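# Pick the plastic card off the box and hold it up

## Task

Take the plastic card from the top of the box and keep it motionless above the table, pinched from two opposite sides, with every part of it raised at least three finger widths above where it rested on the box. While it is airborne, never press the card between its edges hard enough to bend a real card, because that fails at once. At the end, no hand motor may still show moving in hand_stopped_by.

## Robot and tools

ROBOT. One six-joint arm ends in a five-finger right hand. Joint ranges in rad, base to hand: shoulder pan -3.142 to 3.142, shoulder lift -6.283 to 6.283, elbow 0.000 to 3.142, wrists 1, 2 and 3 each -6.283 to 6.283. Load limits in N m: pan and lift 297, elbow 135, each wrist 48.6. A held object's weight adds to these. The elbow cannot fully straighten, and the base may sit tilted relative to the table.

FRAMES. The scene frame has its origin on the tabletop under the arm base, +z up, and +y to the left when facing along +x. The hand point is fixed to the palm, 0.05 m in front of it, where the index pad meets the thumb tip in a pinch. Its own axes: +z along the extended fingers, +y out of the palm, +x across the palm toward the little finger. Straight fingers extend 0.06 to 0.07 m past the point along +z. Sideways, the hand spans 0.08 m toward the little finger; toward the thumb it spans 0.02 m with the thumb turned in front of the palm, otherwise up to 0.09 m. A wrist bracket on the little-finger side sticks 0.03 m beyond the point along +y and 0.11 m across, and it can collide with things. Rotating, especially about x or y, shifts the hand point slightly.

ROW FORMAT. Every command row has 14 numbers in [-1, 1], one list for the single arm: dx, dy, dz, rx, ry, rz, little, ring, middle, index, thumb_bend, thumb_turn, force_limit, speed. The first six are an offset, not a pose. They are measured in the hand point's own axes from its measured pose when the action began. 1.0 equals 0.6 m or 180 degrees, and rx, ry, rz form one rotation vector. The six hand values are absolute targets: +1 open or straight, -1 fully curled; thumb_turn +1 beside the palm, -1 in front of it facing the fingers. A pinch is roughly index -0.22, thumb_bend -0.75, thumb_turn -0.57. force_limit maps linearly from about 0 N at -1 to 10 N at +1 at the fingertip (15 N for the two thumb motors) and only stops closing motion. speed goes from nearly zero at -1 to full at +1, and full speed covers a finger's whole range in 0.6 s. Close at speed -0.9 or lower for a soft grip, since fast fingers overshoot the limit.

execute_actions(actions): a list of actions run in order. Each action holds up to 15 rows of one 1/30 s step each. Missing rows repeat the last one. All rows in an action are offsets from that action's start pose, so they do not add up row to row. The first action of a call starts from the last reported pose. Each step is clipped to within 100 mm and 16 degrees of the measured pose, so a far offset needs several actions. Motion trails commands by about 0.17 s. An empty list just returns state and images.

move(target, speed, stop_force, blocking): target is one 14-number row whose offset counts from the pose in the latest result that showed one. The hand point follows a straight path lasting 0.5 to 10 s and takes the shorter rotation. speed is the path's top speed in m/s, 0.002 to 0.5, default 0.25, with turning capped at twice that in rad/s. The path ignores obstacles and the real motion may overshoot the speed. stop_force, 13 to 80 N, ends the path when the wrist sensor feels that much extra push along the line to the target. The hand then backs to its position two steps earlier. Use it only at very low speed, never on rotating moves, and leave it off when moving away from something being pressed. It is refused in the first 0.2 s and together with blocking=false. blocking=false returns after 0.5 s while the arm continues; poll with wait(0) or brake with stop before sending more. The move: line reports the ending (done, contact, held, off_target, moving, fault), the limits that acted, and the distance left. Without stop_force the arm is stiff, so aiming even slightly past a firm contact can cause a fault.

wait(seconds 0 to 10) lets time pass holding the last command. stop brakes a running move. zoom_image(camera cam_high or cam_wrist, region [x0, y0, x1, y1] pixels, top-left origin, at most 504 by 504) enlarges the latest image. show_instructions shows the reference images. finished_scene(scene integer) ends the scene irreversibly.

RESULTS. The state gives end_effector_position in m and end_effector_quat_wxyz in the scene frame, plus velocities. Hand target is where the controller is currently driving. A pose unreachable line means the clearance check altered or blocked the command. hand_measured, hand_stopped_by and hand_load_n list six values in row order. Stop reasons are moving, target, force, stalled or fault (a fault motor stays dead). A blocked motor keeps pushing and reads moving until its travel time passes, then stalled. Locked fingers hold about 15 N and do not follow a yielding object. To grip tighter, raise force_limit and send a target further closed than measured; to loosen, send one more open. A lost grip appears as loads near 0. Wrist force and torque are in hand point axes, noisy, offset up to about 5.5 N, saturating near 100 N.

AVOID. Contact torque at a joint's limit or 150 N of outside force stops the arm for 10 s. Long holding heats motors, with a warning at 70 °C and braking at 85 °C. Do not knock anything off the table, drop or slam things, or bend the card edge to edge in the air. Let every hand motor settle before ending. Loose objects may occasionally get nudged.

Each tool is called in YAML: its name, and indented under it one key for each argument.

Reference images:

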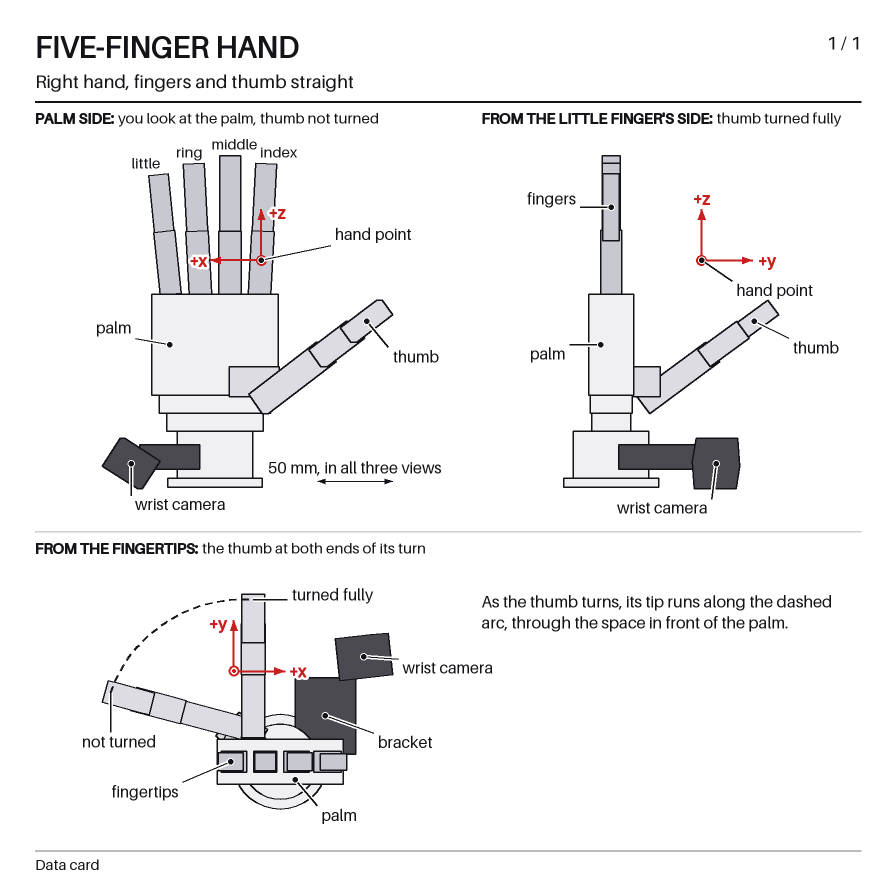

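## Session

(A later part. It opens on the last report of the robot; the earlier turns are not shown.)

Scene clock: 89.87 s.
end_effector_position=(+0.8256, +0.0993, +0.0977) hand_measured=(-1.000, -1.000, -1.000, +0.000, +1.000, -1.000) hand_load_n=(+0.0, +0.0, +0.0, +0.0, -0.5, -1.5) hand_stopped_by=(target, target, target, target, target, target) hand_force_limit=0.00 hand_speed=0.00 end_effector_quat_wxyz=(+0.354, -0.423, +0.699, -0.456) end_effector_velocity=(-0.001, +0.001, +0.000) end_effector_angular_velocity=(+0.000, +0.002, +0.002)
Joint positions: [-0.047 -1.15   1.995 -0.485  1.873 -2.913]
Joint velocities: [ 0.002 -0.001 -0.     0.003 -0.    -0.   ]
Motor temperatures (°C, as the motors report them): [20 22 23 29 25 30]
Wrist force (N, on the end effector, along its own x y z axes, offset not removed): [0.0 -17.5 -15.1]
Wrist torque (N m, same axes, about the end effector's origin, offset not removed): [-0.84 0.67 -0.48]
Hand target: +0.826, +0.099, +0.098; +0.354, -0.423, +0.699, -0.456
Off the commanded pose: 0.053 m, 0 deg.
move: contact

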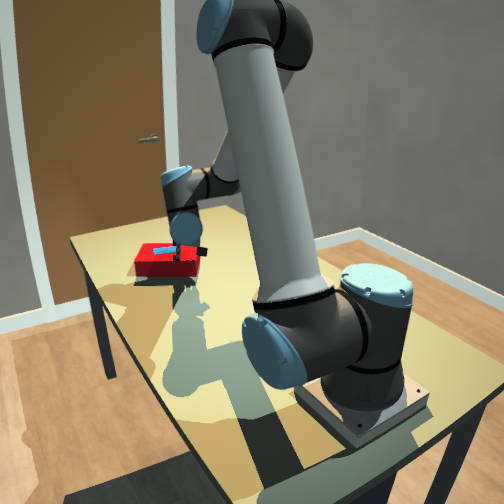

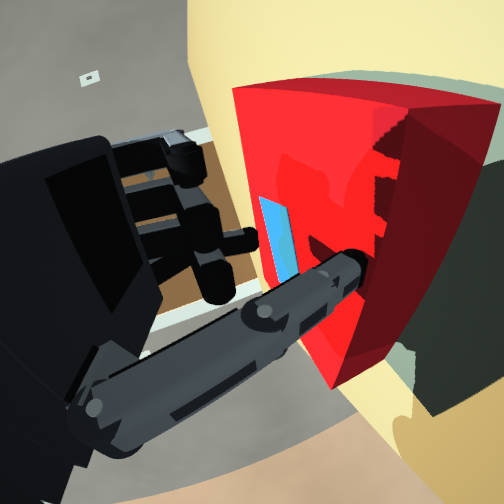

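move:
  target: [0.017,-0.005,0,-0.08,0,0,-1,-1,-1,0.2,1,-1,0,0]
  speed: 0.03

move:
  target: [0,0.082,0.057,0,0,0,-1,-1,-1,0.2,1,-1,0,0]
  speed: 0.005
  stop_force: 13

Scene clock: 95.40 s.
end_effector_position=(+0.8225, +0.0892, +0.0992) hand_measured=(-1.000, -1.000, -1.000, +0.200, +1.000, -1.000) hand_load_n=(+0.0, +0.0, +0.0, +0.0, +0.0, +0.0) hand_stopped_by=(target, target, target, target, target, target) hand_force_limit=0.00 hand_speed=0.00 end_effector_quat_wxyz=(+0.298, -0.464, +0.750, -0.365) end_effector_velocity=(-0.000, -0.001, -0.000) end_effector_angular_velocity=(+0.004, +0.010, +0.000)
Joint positions: [-0.096 -1.134  1.867 -0.129  1.767 -2.875]
Joint velocities: [-0.002  0.002 -0.005  0.013 -0.004  0.001]
Motor temperatures (°C, as the motors report them): [20 22 23 29 25 30]
Wrist force (N, on the end effector, along its own x y z axes, offset not removed): [1.8 -1.7 -2.6]
Wrist torque (N m, same axes, about the end effector's origin, offset not removed): [0.07 0.18 -0.09]
Hand target: +0.822, +0.089, +0.099; +0.298, -0.464, +0.750, -0.365
Off the commanded pose: 0.000 m, 0 deg.
move: done

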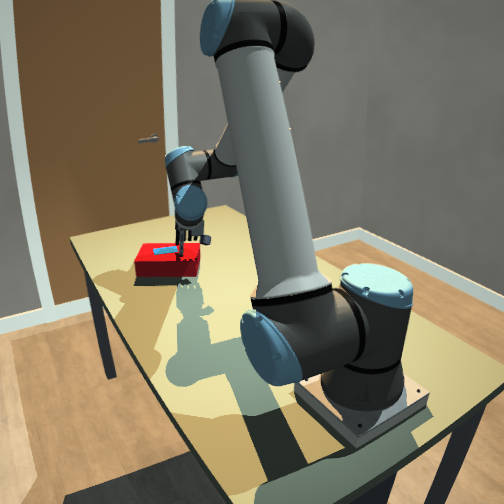

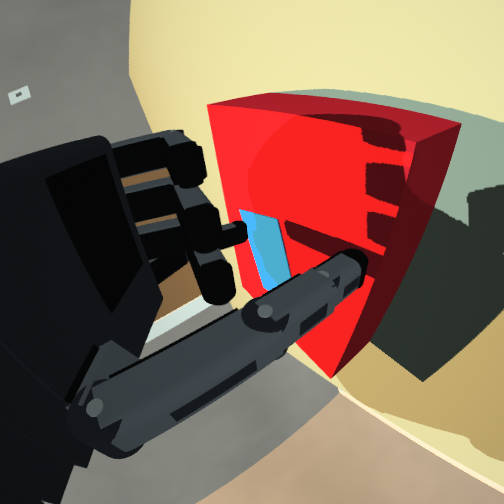

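Scene clock: 98.63 s.
end_effector_position=(+0.8233, +0.0906, +0.0850) hand_measured=(-1.000, -1.000, -1.000, +0.200, +1.000, -1.000) hand_load_n=(+0.0, +0.0, +0.0, +0.0, +0.5, -1.5) hand_stopped_by=(target, target, target, target, target, target) hand_force_limit=0.00 hand_speed=0.00 end_effector_quat_wxyz=(+0.298, -0.463, +0.750, -0.365) end_effector_velocity=(-0.001, +0.001, -0.000) end_effector_angular_velocity=(+0.000, +0.003, +0.001)
Joint positions: [-0.094 -1.116  1.872 -0.152  1.769 -2.874]
Joint velocities: [ 0.001 -0.    -0.     0.003 -0.    -0.   ]
Motor temperatures (°C, as the motors report them): [20 22 23 29 25 30]
Wrist force (N, on the end effector, along its own x y z axes, offset not removed): [-0.3 -15.8 -17.8]
Wrist torque (N m, same axes, about the end effector's origin, offset not removed): [-0.78 0.74 -0.52]
Hand target: +0.823, +0.091, +0.085; +0.298, -0.463, +0.750, -0.365
Off the commanded pose: 0.046 m, 0 deg.
move: contact

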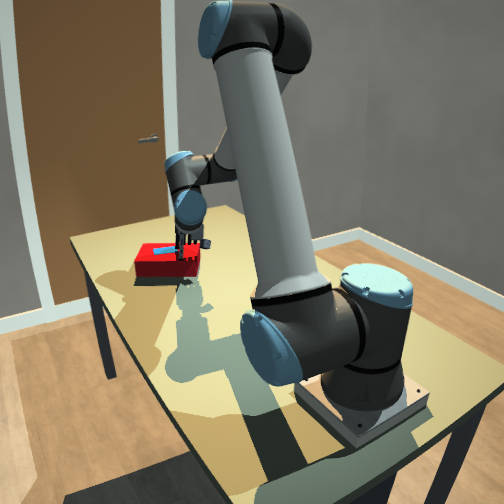

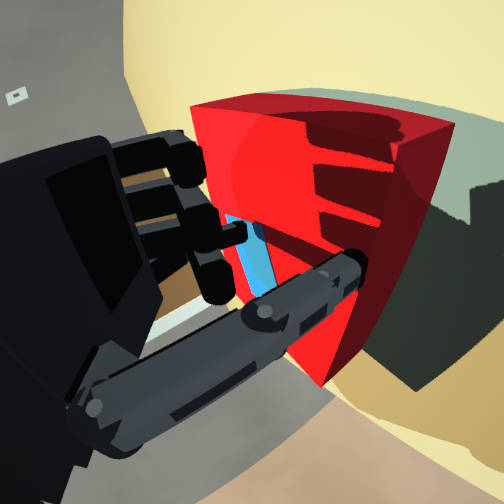

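move:
  target: [-0.06,-0.008,0.02,0,0,0,-1,-1,-1,0.2,1,-1,0,0]
  speed: 0.03

move:
  target: [0,0.082,0.057,0,0,0,-1,-1,-1,0.2,1,-1,0,0]
  speed: 0.005
  stop_force: 13

zoom_image:
  camera: "cam_high"
  region: [120,190,280,310]

Scene clock: 101.20 s.
end_effector_position=(+0.8490, +0.1188, +0.0861) hand_measured=(-1.000, -1.000, -1.000, +0.200, +1.000, -1.000) hand_load_n=(+0.0, +0.0, +0.0, +0.0, +0.0, -2.0) hand_stopped_by=(target, target, target, target, target, target) hand_force_limit=0.00 hand_speed=0.00 end_effector_quat_wxyz=(+0.298, -0.463, +0.750, -0.365) end_effector_velocity=(+0.001, +0.002, +0.000) end_effector_angular_velocity=(+0.000, -0.000, +0.000)
Joint positions: [-0.047 -1.076  1.804 -0.118  1.808 -2.846]
Joint velocities: [ 0.002  0.002 -0.003  0.002  0.001  0.001]
Motor temperatures (°C, as the motors report them): [20 22 23 29 25 30]
Wrist force (N, on the end effector, along its own x y z axes, offset not removed): [-0.5 -4.4 -5.8]
Wrist torque (N m, same axes, about the end effector's origin, offset not removed): [-0.17 0.81 -0.51]
Hand target: +0.849, +0.119, +0.086; +0.298, -0.463, +0.750, -0.365
Off the commanded pose: 0.000 m, 0 deg.
move: done

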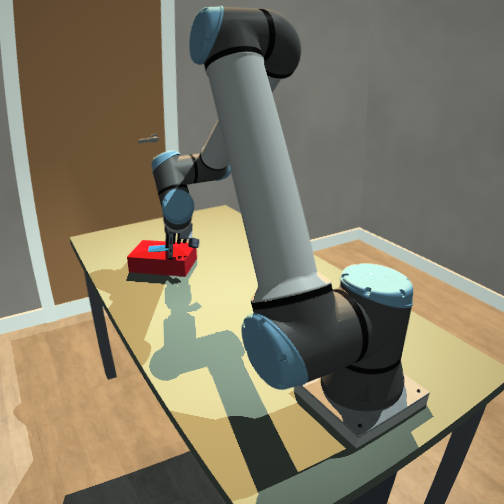

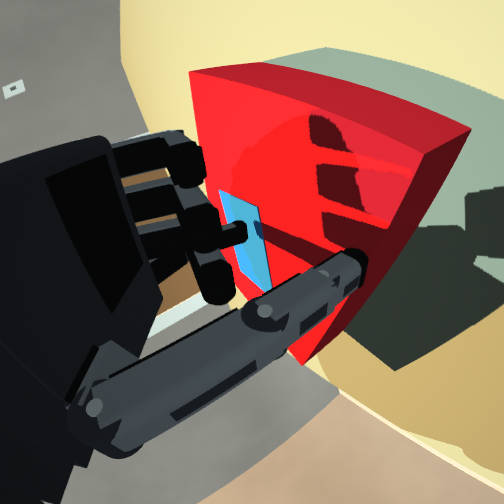

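Scene clock: 101.80 s.
end_effector_position=(+0.8492, +0.1189, +0.0850) hand_measured=(-1.000, -1.000, -1.000, +0.200, +1.000, -1.000) hand_load_n=(+0.0, +0.0, +0.0, +0.0, +0.5, -4.0) hand_stopped_by=(target, target, target, target, target, target) hand_force_limit=0.00 hand_speed=0.00 end_effector_quat_wxyz=(+0.298, -0.463, +0.750, -0.365) end_effector_velocity=(-0.001, +0.001, +0.002) end_effector_angular_velocity=(-0.000, +0.001, +0.001)
Joint positions: [-0.047 -1.075  1.804 -0.12   1.808 -2.846]
Joint velocities: [ 0.001 -0.002 -0.     0.003  0.    -0.   ]
Motor temperatures (°C, as the motors report them): [20 22 23 29 25 30]
Wrist force (N, on the end effector, along its own x y z axes, offset not removed): [1.2 -18.6 -22.1]
Wrist torque (N m, same axes, about the end effector's origin, offset not removed): [-1.11 0.73 -0.53]
Hand target: +0.849, +0.119, +0.085; +0.298, -0.463, +0.750, -0.365
Off the commanded pose: 0.059 m, 0 deg.
move: contact

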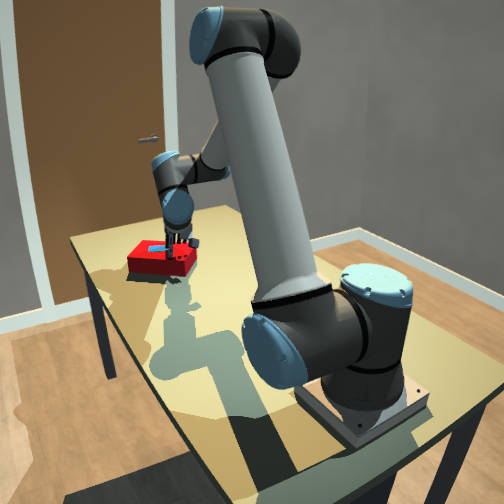

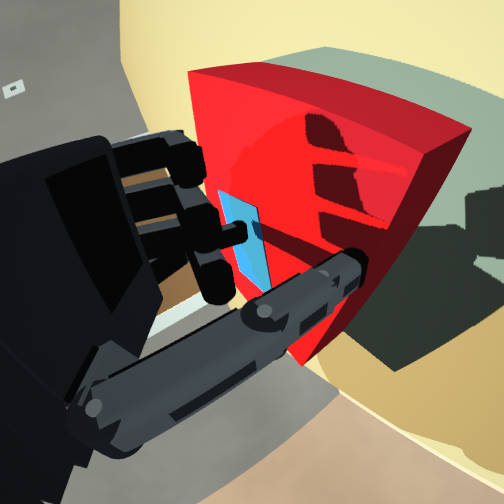

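Region (120, 190, 280, 310) of cam_high's 504x504 image, scaled by 3.150, with more detail than that image has; it fills the top 378 rows of this view, and the rest is white.

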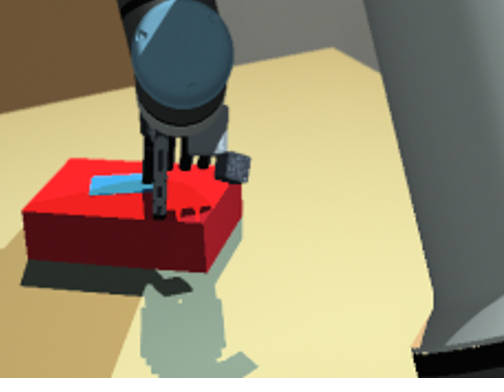

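move:
  target: [0,-0.021,-0.014,0,0,0,-1,-1,-1,0.2,1,-1,0,0]
  speed: 0.05

move:
  target: [-0.062,-0.043,0.064,0,0,0,-1,-1,-1,0.2,1,-1,0,0]
  speed: 0.05

move:
  target: [0,0.083,0.056,0,0,0,-1,-1,-1,0.2,1,-1,0,0]
  speed: 0.005
  stop_force: 13

zoom_image:
  camera: "cam_high"
  region: [120,190,280,310]

Scene clock: 104.27 s.
end_effector_position=(+0.8487, +0.1174, +0.0999) hand_measured=(-1.000, -1.000, -1.000, +0.200, +1.000, -1.000) hand_load_n=(+0.0, +0.0, +0.0, +0.0, +0.0, +0.0) hand_stopped_by=(target, target, target, target, target, target) hand_force_limit=0.00 hand_speed=0.00 end_effector_quat_wxyz=(+0.298, -0.463, +0.750, -0.365) end_effector_velocity=(-0.000, +0.001, +0.001) end_effector_angular_velocity=(+0.000, +0.001, +0.002)
Joint positions: [-0.049 -1.092  1.799 -0.097  1.806 -2.848]
Joint velocities: [ 0.001 -0.    -0.001  0.002 -0.001 -0.   ]
Motor temperatures (°C, as the motors report them): [20 22 23 29 25 30]
Wrist force (N, on the end effector, along its own x y z axes, offset not removed): [-1.1 -4.0 -3.4]
Wrist torque (N m, same axes, about the end effector's origin, offset not removed): [-0.14 0.61 -0.35]
Hand target: +0.849, +0.117, +0.100; +0.298, -0.463, +0.750, -0.365
Off the commanded pose: 0.000 m, 0 deg.
move: done

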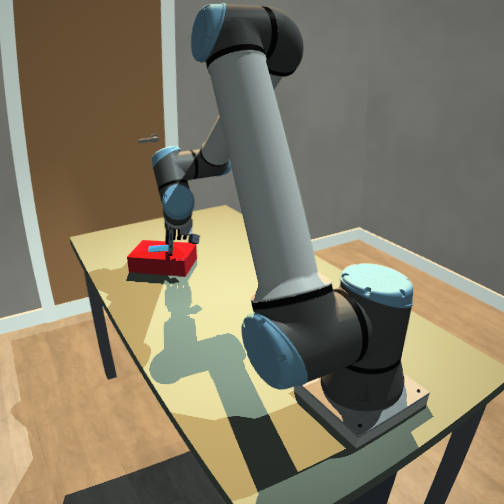

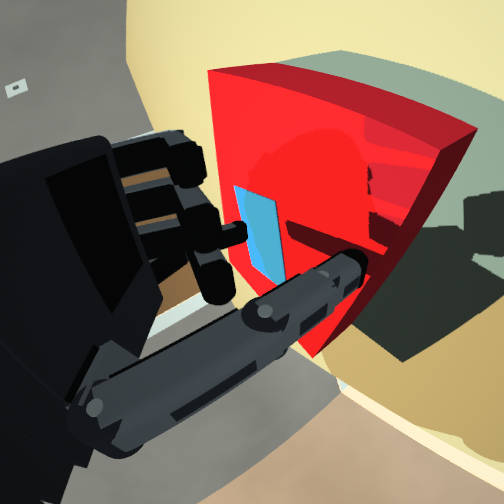

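Scene clock: 105.83 s.
end_effector_position=(+0.9056, +0.1332, +0.1038) hand_measured=(-1.000, -1.000, -1.000, +0.200, +1.000, -1.000) hand_load_n=(+0.0, +0.0, +0.0, +0.0, +0.0, +0.0) hand_stopped_by=(target, target, target, target, target, target) hand_force_limit=0.00 hand_speed=0.00 end_effector_quat_wxyz=(+0.298, -0.463, +0.750, -0.365) end_effector_velocity=(+0.002, +0.001, +0.002) end_effector_angular_velocity=(-0.000, -0.002, +0.001)
Joint positions: [-0.023 -1.017  1.665 -0.034  1.827 -2.832]
Joint velocities: [ 0.002  0.001 -0.004  0.002  0.001  0.   ]
Motor temperatures (°C, as the motors report them): [20 22 23 29 25 30]
Wrist force (N, on the end effector, along its own x y z axes, offset not removed): [1.6 -1.9 -4.3]
Wrist torque (N m, same axes, about the end effector's origin, offset not removed): [0.13 0.31 -0.19]
Hand target: +0.906, +0.133, +0.104; +0.298, -0.463, +0.750, -0.365
Off the commanded pose: 0.000 m, 0 deg.
move: done

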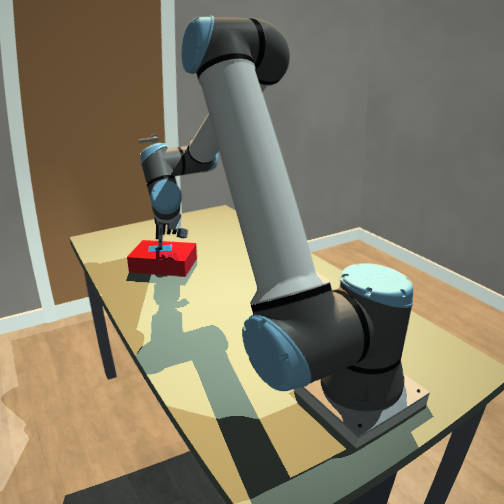

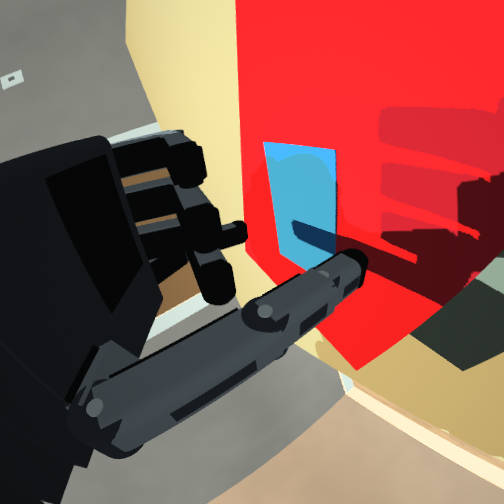

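Scene clock: 109.90 s.
end_effector_position=(+0.9064, +0.1350, +0.0853) hand_measured=(-1.000, -1.000, -1.000, +0.200, +1.000, -1.000) hand_load_n=(+0.0, +0.0, +0.0, +0.0, +0.5, -1.5) hand_stopped_by=(target, target, target, target, target, target) hand_force_limit=0.00 hand_speed=0.00 end_effector_quat_wxyz=(+0.299, -0.463, +0.750, -0.365) end_effector_velocity=(-0.000, -0.001, +0.001) end_effector_angular_velocity=(-0.000, +0.001, -0.001)
Joint positions: [-0.02  -0.997  1.671 -0.061  1.829 -2.83 ]
Joint velocities: [-0.001 -0.001 -0.001  0.003  0.    -0.   ]
Motor temperatures (°C, as the motors report them): [20 22 23 29 25 30]
Wrist force (N, on the end effector, along its own x y z axes, offset not removed): [1.6 -15.3 -16.7]
Wrist torque (N m, same axes, about the end effector's origin, offset not removed): [-0.69 0.47 -0.35]
Hand target: +0.906, +0.135, +0.086; +0.299, -0.463, +0.750, -0.365
Off the commanded pose: 0.042 m, 0 deg.
move: contact

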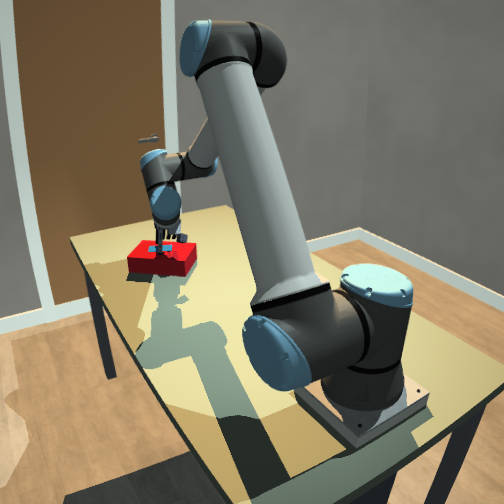

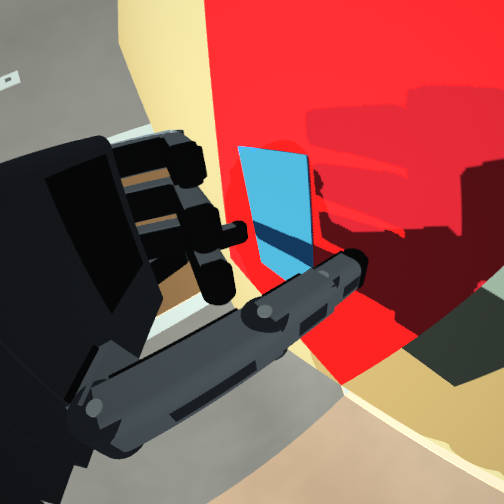

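Region (120, 190, 280, 310) of cam_high's 504x504 image, scaled by 3.150, with more detail than that image has; it fills the top 378 rows of this view, and the rest is white.

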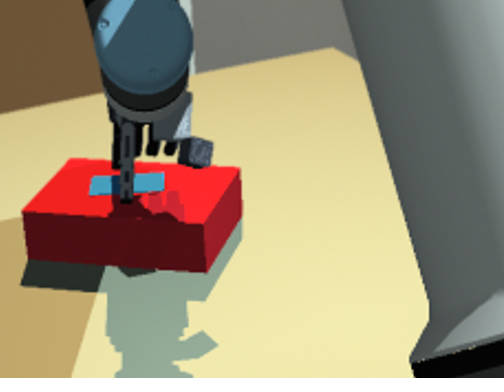

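move:
  target: [0,-0.002,-0.0013,0,0,0,-1,-1,-1,-0.6,1,-1,-0.6,-0.9]
  speed: 0.01

zoom_image:
  camera: "cam_high"
  region: [120,190,280,310]

Scene clock: 115.77 s.
end_effector_position=(+0.9064, +0.1349, +0.0868) hand_measured=(-1.000, -1.000, -1.000, -0.600, +1.000, -1.000) hand_load_n=(+0.0, +0.0, +0.0, +0.0, +0.0, +0.0) hand_stopped_by=(target, target, target, target, target, target) hand_force_limit=-0.60 hand_speed=-0.90 end_effector_quat_wxyz=(+0.299, -0.463, +0.750, -0.365) end_effector_velocity=(-0.000, +0.000, +0.000) end_effector_angular_velocity=(-0.000, -0.001, +0.000)
Joint positions: [-0.02  -0.998  1.67  -0.059  1.829 -2.831]
Joint velocities: [ 0.    -0.     0.001 -0.001  0.     0.   ]
Motor temperatures (°C, as the motors report them): [20 22 23 29 25 30]
Wrist force (N, on the end effector, along its own x y z axes, offset not removed): [0.7 -3.0 -3.5]
Wrist torque (N m, same axes, about the end effector's origin, offset not removed): [-0.05 0.44 -0.23]
Hand target: +0.906, +0.135, +0.087; +0.299, -0.463, +0.750, -0.365
Off the commanded pose: 0.000 m, 0 deg.
move: done

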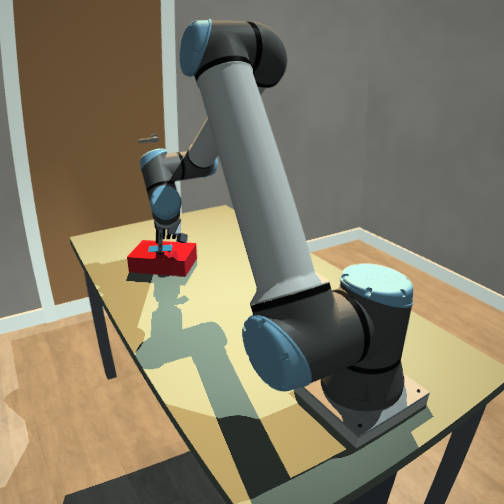

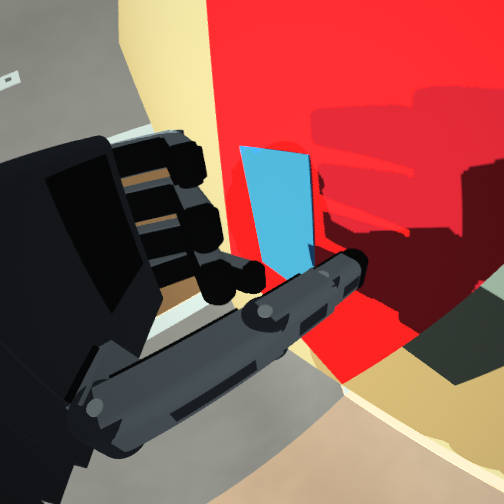

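Region (120, 190, 280, 310) of cam_high's 504x504 image, scaled by 3.150, with more detail than that image has; it fills the top 378 rows of this view, and the rest is white.

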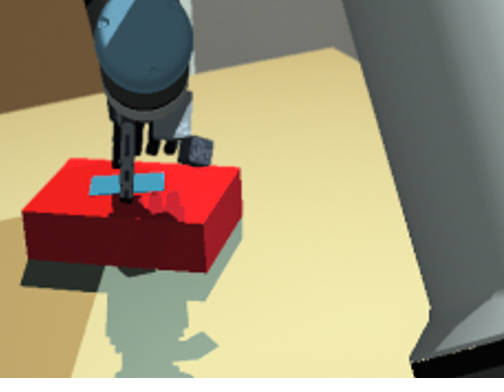

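move:
  target: [0,-0.03,-0.02,0,0,0,-1,-1,-1,0.2,1,-1,-0.6,0]
  speed: 0.05

move:
  target: [0,0,0,-0.15,0,0,-1,-1,-1,0.2,1,-1,-0.6,0]

zoom_image:
  camera: "cam_high"
  region: [120,190,280,310]

Scene clock: 117.47 s.
end_effector_position=(+0.9056, +0.1327, +0.1081) hand_measured=(-1.000, -1.000, -1.000, +0.200, +1.000, -1.000) hand_load_n=(+0.0, +0.0, +0.0, +0.0, +0.0, +0.0) hand_stopped_by=(target, target, target, target, target, target) hand_force_limit=-0.60 hand_speed=0.00 end_effector_quat_wxyz=(+0.299, -0.463, +0.750, -0.365) end_effector_velocity=(+0.000, -0.000, +0.002) end_effector_angular_velocity=(+0.000, -0.000, +0.000)
Joint positions: [-0.024 -1.021  1.663 -0.028  1.827 -2.832]
Joint velocities: [-0.    -0.002 -0.001  0.002 -0.001 -0.   ]
Motor temperatures (°C, as the motors report them): [20 22 23 29 25 30]
Wrist force (N, on the end effector, along its own x y z axes, offset not removed): [1.5 -0.1 -4.3]
Wrist torque (N m, same axes, about the end effector's origin, offset not removed): [0.44 0.36 -0.19]
Hand target: +0.906, +0.133, +0.108; +0.299, -0.463, +0.750, -0.365
Off the commanded pose: 0.000 m, 0 deg.
move: done

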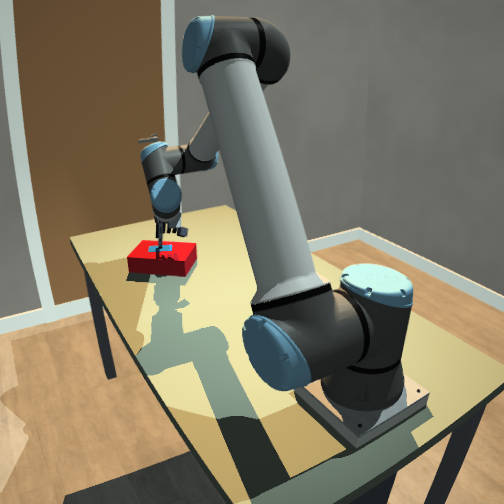

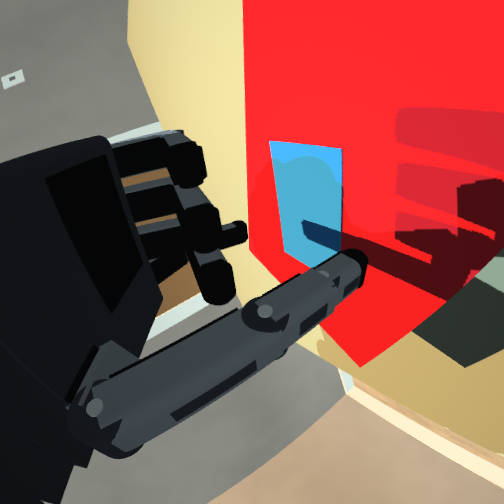

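Scene clock: 118.90 s.
end_effector_position=(+0.9056, +0.1326, +0.1078) hand_measured=(-1.000, -1.000, -1.000, +0.200, +1.000, -1.000) hand_load_n=(+0.0, +0.0, +0.0, +0.0, +0.0, +0.0) hand_stopped_by=(target, target, target, target, target, target) hand_force_limit=-0.60 hand_speed=0.00 end_effector_quat_wxyz=(+0.182, -0.520, +0.815, -0.181) end_effector_velocity=(+0.000, +0.000, -0.000) end_effector_angular_velocity=(+0.003, +0.011, +0.002)
Joint positions: [-0.083 -0.866  1.344  0.58   1.635 -2.805]
Joint velocities: [-0.001  0.006 -0.009  0.015 -0.003 -0.001]
Motor temperatures (°C, as the motors report them): [20 22 23 29 25 30]
Wrist force (N, on the end effector, along its own x y z axes, offset not removed): [-2.3 -0.5 -4.6]
Wrist torque (N m, same axes, about the end effector's origin, offset not removed): [0.38 1.00 -0.39]
Hand target: +0.906, +0.133, +0.108; +0.182, -0.520, +0.815, -0.180
Off the commanded pose: 0.000 m, 0 deg.
move: done

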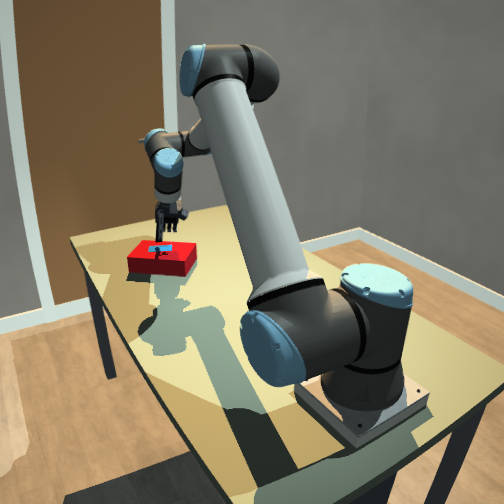

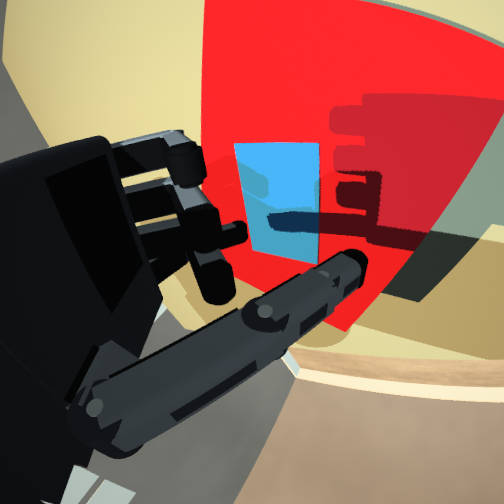

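Region (120, 190, 280, 310) of cam_high's 504x504 image, scaled by 3.150, with more detail than that image has; it fills the top 378 rows of this view, and the rest is white.

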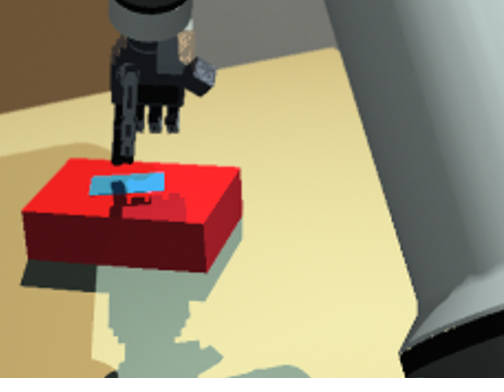

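move:
  target: [0,0.048,0.0875,0,0,0,-1,-1,-1,0.2,1,-1,-0.6,0]
  speed: 0.008
  stop_force: 13

zoom_image:
  camera: "cam_high"
  region: [120,190,280,310]

Scene clock: 121.93 s.
end_effector_position=(+0.9064, +0.1340, +0.0934) hand_measured=(-1.000, -1.000, -1.000, +0.200, +1.000, -1.000) hand_load_n=(+0.0, +0.0, +0.0, -4.0, +0.0, +0.0) hand_stopped_by=(target, target, target, target, target, target) hand_force_limit=-0.60 hand_speed=0.00 end_effector_quat_wxyz=(+0.182, -0.520, +0.815, -0.181) end_effector_velocity=(-0.001, -0.000, +0.001) end_effector_angular_velocity=(+0.000, +0.002, -0.001)
Joint positions: [-0.081 -0.853  1.349  0.562  1.636 -2.804]
Joint velocities: [-0.001 -0.001 -0.     0.004  0.    -0.   ]
Motor temperatures (°C, as the motors report them): [20 22 23 29 25 30]
Wrist force (N, on the end effector, along its own x y z axes, offset not removed): [3.0 -13.7 -18.6]
Wrist torque (N m, same axes, about the end effector's origin, offset not removed): [0.87 0.41 -0.20]
Hand target: +0.906, +0.134, +0.094; +0.182, -0.520, +0.815, -0.181
Off the commanded pose: 0.045 m, 0 deg.
move: contact

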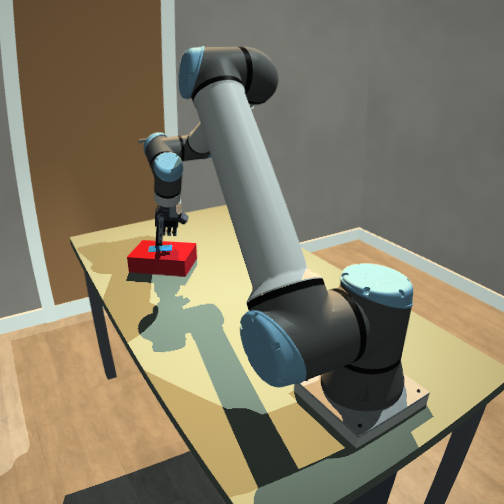

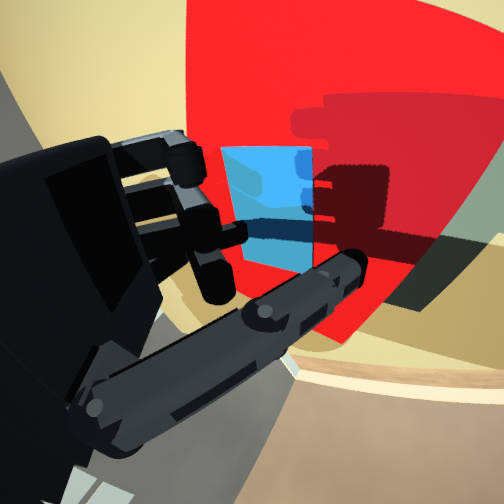

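Region (120, 190, 280, 310) of cam_high's 504x504 image, scaled by 3.150, with more detail than that image has; it fills the top 378 rows of this view, and the rest is white.

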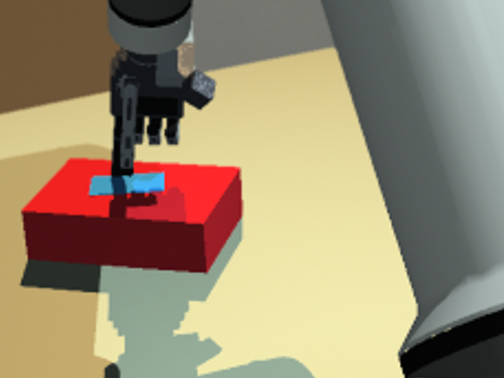

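move:
  target: [0,-0.02,0.0,0.06,0,0,-1,-1,-1,0.1,1,-1,-0.6,0]
  speed: 0.03

move:
  target: [0,0.064,0.077,0,0,0,-1,-1,-1,0.1,1,-1,-0.6,0]
  speed: 0.008
  stop_force: 13

zoom_image:
  camera: "cam_high"
  region: [120,190,280,310]

Scene clock: 126.07 s.
end_effector_position=(+0.9157, +0.1294, +0.0993) hand_measured=(-1.000, -1.000, -1.000, +0.100, +1.000, -1.000) hand_load_n=(+0.0, +0.0, +0.0, +0.0, +0.0, +0.0) hand_stopped_by=(target, target, target, target, target, target) hand_force_limit=-0.60 hand_speed=0.00 end_effector_quat_wxyz=(+0.230, -0.501, +0.794, -0.256) end_effector_velocity=(+0.000, -0.000, +0.000) end_effector_angular_velocity=(-0.004, -0.008, -0.001)
Joint positions: [-0.064 -0.92   1.458  0.343  1.707 -2.807]
Joint velocities: [ 0.001 -0.003  0.006 -0.011  0.004 -0.001]
Motor temperatures (°C, as the motors report them): [20 22 23 29 25 30]
Wrist force (N, on the end effector, along its own x y z axes, offset not removed): [-0.4 -4.3 -6.5]
Wrist torque (N m, same axes, about the end effector's origin, offset not removed): [-0.03 0.74 -0.40]
Hand target: +0.916, +0.129, +0.099; +0.230, -0.501, +0.794, -0.256
Off the commanded pose: 0.000 m, 0 deg.
move: done

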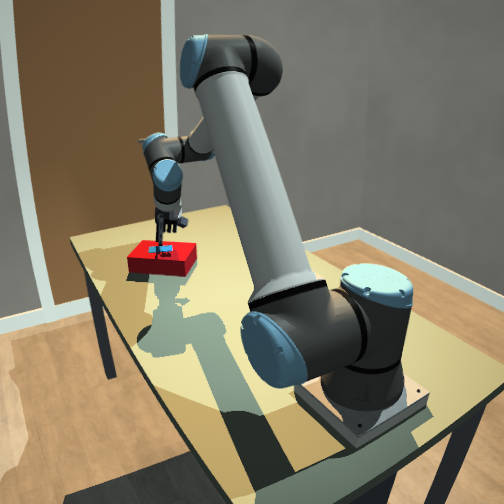

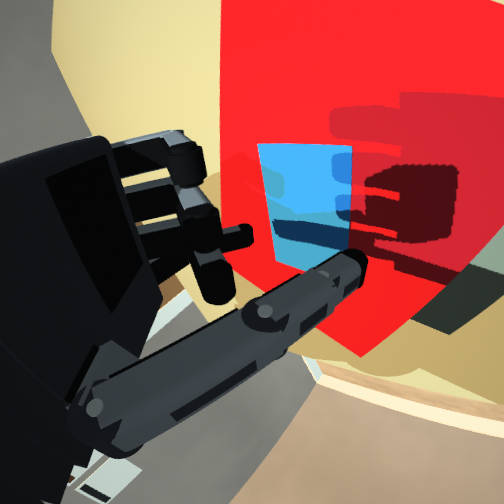

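Scene clock: 128.13 s.
end_effector_position=(+0.9164, +0.1307, +0.0858) hand_measured=(-1.000, -1.000, -1.000, +0.100, +1.000, -1.000) hand_load_n=(+0.0, +0.0, +0.0, -3.5, +0.0, +0.0) hand_stopped_by=(target, target, target, target, target, target) hand_force_limit=-0.60 hand_speed=0.00 end_effector_quat_wxyz=(+0.230, -0.501, +0.794, -0.256) end_effector_velocity=(-0.001, +0.000, +0.001) end_effector_angular_velocity=(+0.000, +0.003, +0.000)
Joint positions: [-0.062 -0.907  1.464  0.325  1.709 -2.806]
Joint velocities: [ 0.    -0.001  0.001  0.004  0.    -0.   ]
Motor temperatures (°C, as the motors report them): [20 22 23 29 25 30]
Wrist force (N, on the end effector, along its own x y z axes, offset not removed): [2.1 -18.6 -15.7]
Wrist torque (N m, same axes, about the end effector's origin, offset not removed): [0.16 0.46 -0.40]
Hand target: +0.916, +0.131, +0.086; +0.230, -0.501, +0.794, -0.256
Off the commanded pose: 0.046 m, 0 deg.
move: contact

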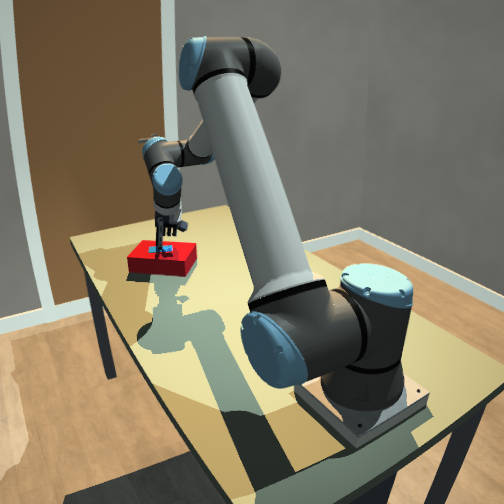

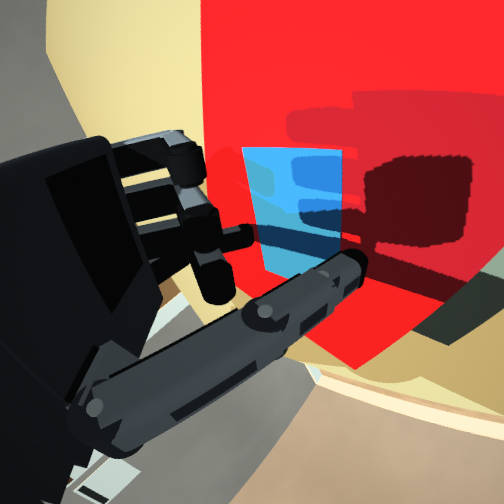

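Region (120, 190, 280, 310) of cam_high's 504x504 image, scaled by 3.150, with more detail than that image has; it fills the top 378 rows of this view, and the rest is white.

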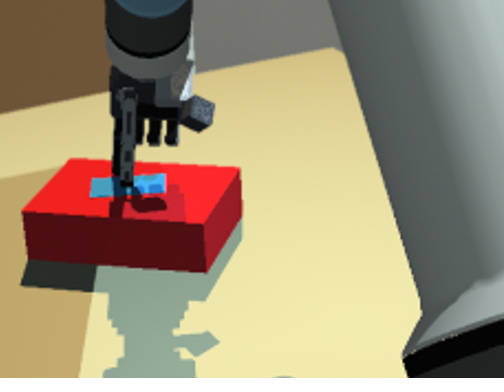

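move:
  target: [0,-0.001,-0.0013,0,0,0,-1,-1,-1,-0.3,1,-1,-0.6,-0.92]
  speed: 0.01

zoom_image:
  camera: "cam_high"
  region: [120,190,280,310]

Scene clock: 132.13 s.
end_effector_position=(+0.9163, +0.1306, +0.0868) hand_measured=(-1.000, -1.000, -1.000, -0.300, +1.000, -1.000) hand_load_n=(+0.0, +0.0, +0.0, +0.0, +0.0, +0.0) hand_stopped_by=(target, target, target, target, target, target) hand_force_limit=-0.60 hand_speed=-0.92 end_effector_quat_wxyz=(+0.230, -0.501, +0.794, -0.256) end_effector_velocity=(-0.000, +0.001, -0.000) end_effector_angular_velocity=(-0.000, -0.000, +0.001)
Joint positions: [-0.062 -0.908  1.463  0.326  1.709 -2.806]
Joint velocities: [ 0.001 -0.     0.    -0.    -0.    -0.   ]
Motor temperatures (°C, as the motors report them): [20 22 23 29 25 30]
Wrist force (N, on the end effector, along its own x y z axes, offset not removed): [1.1 -2.3 -3.4]
Wrist torque (N m, same axes, about the end effector's origin, offset not removed): [0.01 0.36 -0.24]
Hand target: +0.916, +0.131, +0.087; +0.230, -0.501, +0.794, -0.256
Off the commanded pose: 0.000 m, 0 deg.
move: done

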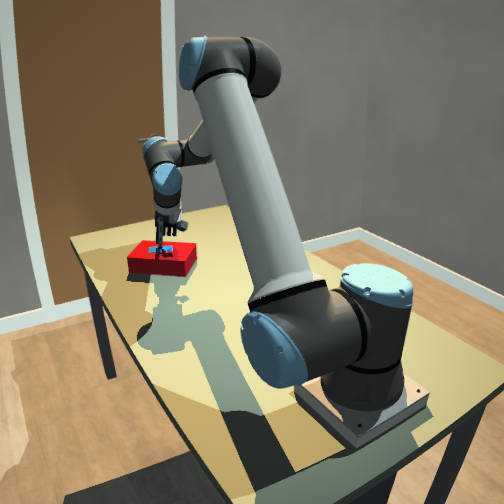

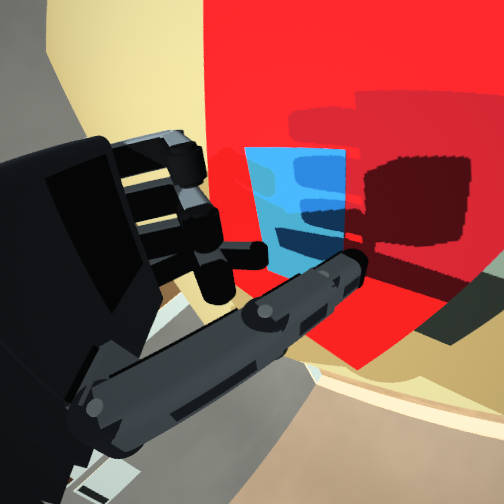

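Region (120, 190, 280, 310) of cam_high's 504x504 image, scaled by 3.150, with more detail than that image has; it fills the top 378 rows of this view, and the rest is white.

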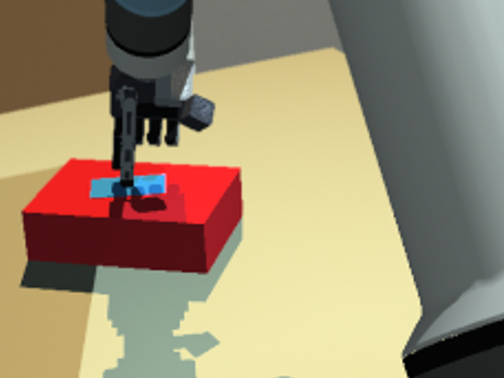

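move:
  target: [0,0,0,0,0,0,-1,-1,-1,0.1,1,-1,-0.6,-0.5]

move:
  target: [0,0,0,0,0,0,-1,-1,-1,0.1,0,-1,-0.6,-0.92]

zoom_image:
  camera: "cam_high"
  region: [120,190,280,310]

Scene clock: 133.83 s.
end_effector_position=(+0.9163, +0.1306, +0.0868) hand_measured=(-1.000, -1.000, -1.000, +0.098, +1.000, -1.000) hand_load_n=(+0.0, +0.0, +0.0, -3.5, +0.0, +0.0) hand_stopped_by=(target, target, target, target, target, target) hand_force_limit=-0.60 hand_speed=-0.50 end_effector_quat_wxyz=(+0.230, -0.501, +0.794, -0.256) end_effector_velocity=(+0.000, +0.000, +0.000) end_effector_angular_velocity=(-0.000, -0.000, +0.000)
Joint positions: [-0.062 -0.908  1.463  0.326  1.709 -2.806]
Joint velocities: [ 0.     0.    -0.001  0.     0.     0.   ]
Motor temperatures (°C, as the motors report them): [20 22 23 29 25 30]
Wrist force (N, on the end effector, along its own x y z axes, offset not removed): [-0.1 -2.3 -8.3]
Wrist torque (N m, same axes, about the end effector's origin, offset not removed): [0.12 0.60 -0.35]
Hand target: +0.916, +0.131, +0.087; +0.230, -0.501, +0.794, -0.256
Off the commanded pose: 0.000 m, 0 deg.
move: done

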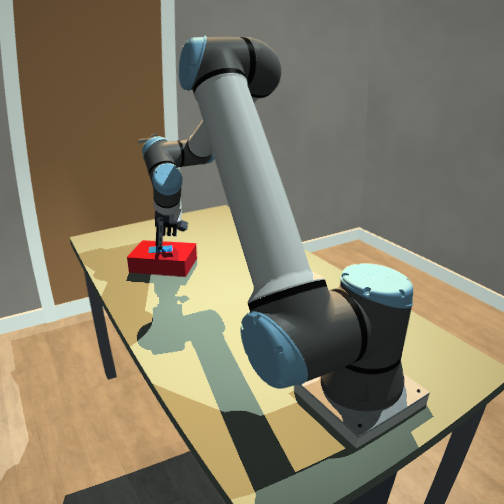

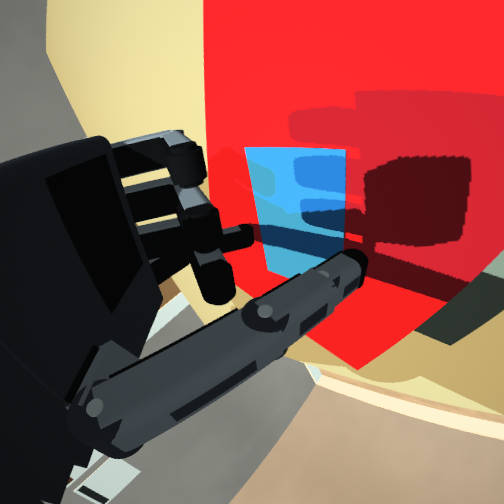

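Scene clock: 138.83 s.
end_effector_position=(+0.9163, +0.1306, +0.0868) hand_measured=(-1.000, -1.000, -1.000, +0.098, +0.588, -1.000) hand_load_n=(+0.0, +0.0, +0.0, -3.5, +0.0, +0.0) hand_stopped_by=(target, target, target, target, moving, target) hand_force_limit=-0.60 hand_speed=-0.92 end_effector_quat_wxyz=(+0.230, -0.501, +0.794, -0.256) end_effector_velocity=(-0.000, -0.001, -0.001) end_effector_angular_velocity=(-0.000, +0.001, -0.001)
Joint positions: [-0.062 -0.908  1.463  0.326  1.709 -2.806]
Joint velocities: [-0.001  0.001  0.    -0.     0.     0.   ]
Motor temperatures (°C, as the motors report them): [20 22 23 29 25 30]
Wrist force (N, on the end effector, along its own x y z axes, offset not removed): [0.2 -4.2 -6.4]
Wrist torque (N m, same axes, about the end effector's origin, offset not removed): [-0.25 0.50 -0.27]
Hand target: +0.916, +0.131, +0.087; +0.230, -0.501, +0.794, -0.256
Off the commanded pose: 0.000 m, 0 deg.
move: moving (no rest 5 s after the path's end)

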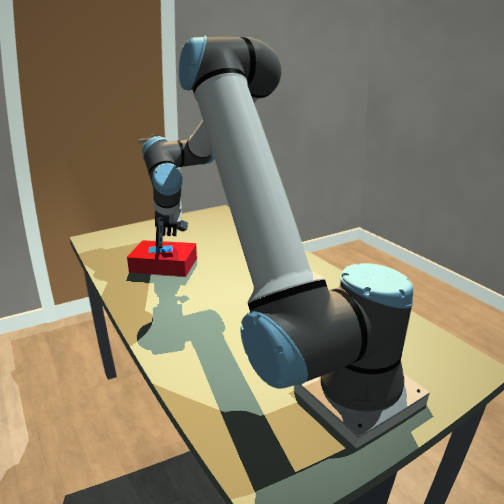

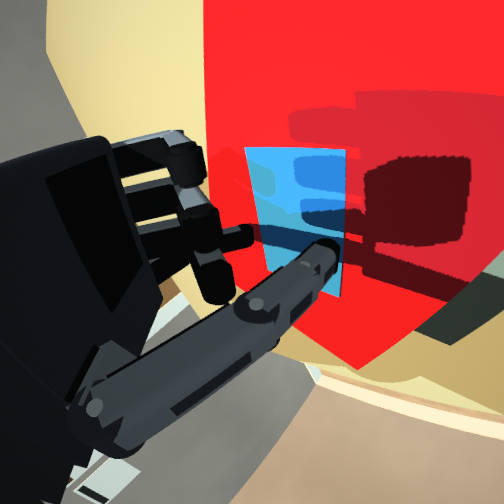

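Region (120, 190, 280, 310) of cam_high's 504x504 image, scaled by 3.150, with more detail than that image has; it fills the top 378 rows of this view, and the rest is white.

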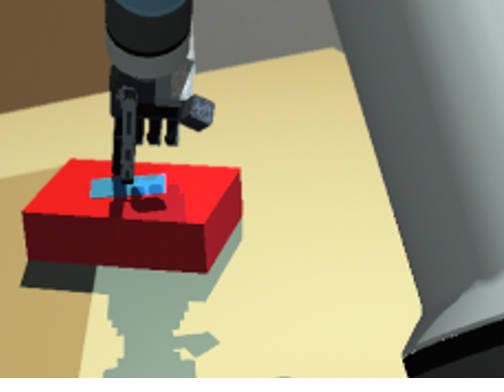

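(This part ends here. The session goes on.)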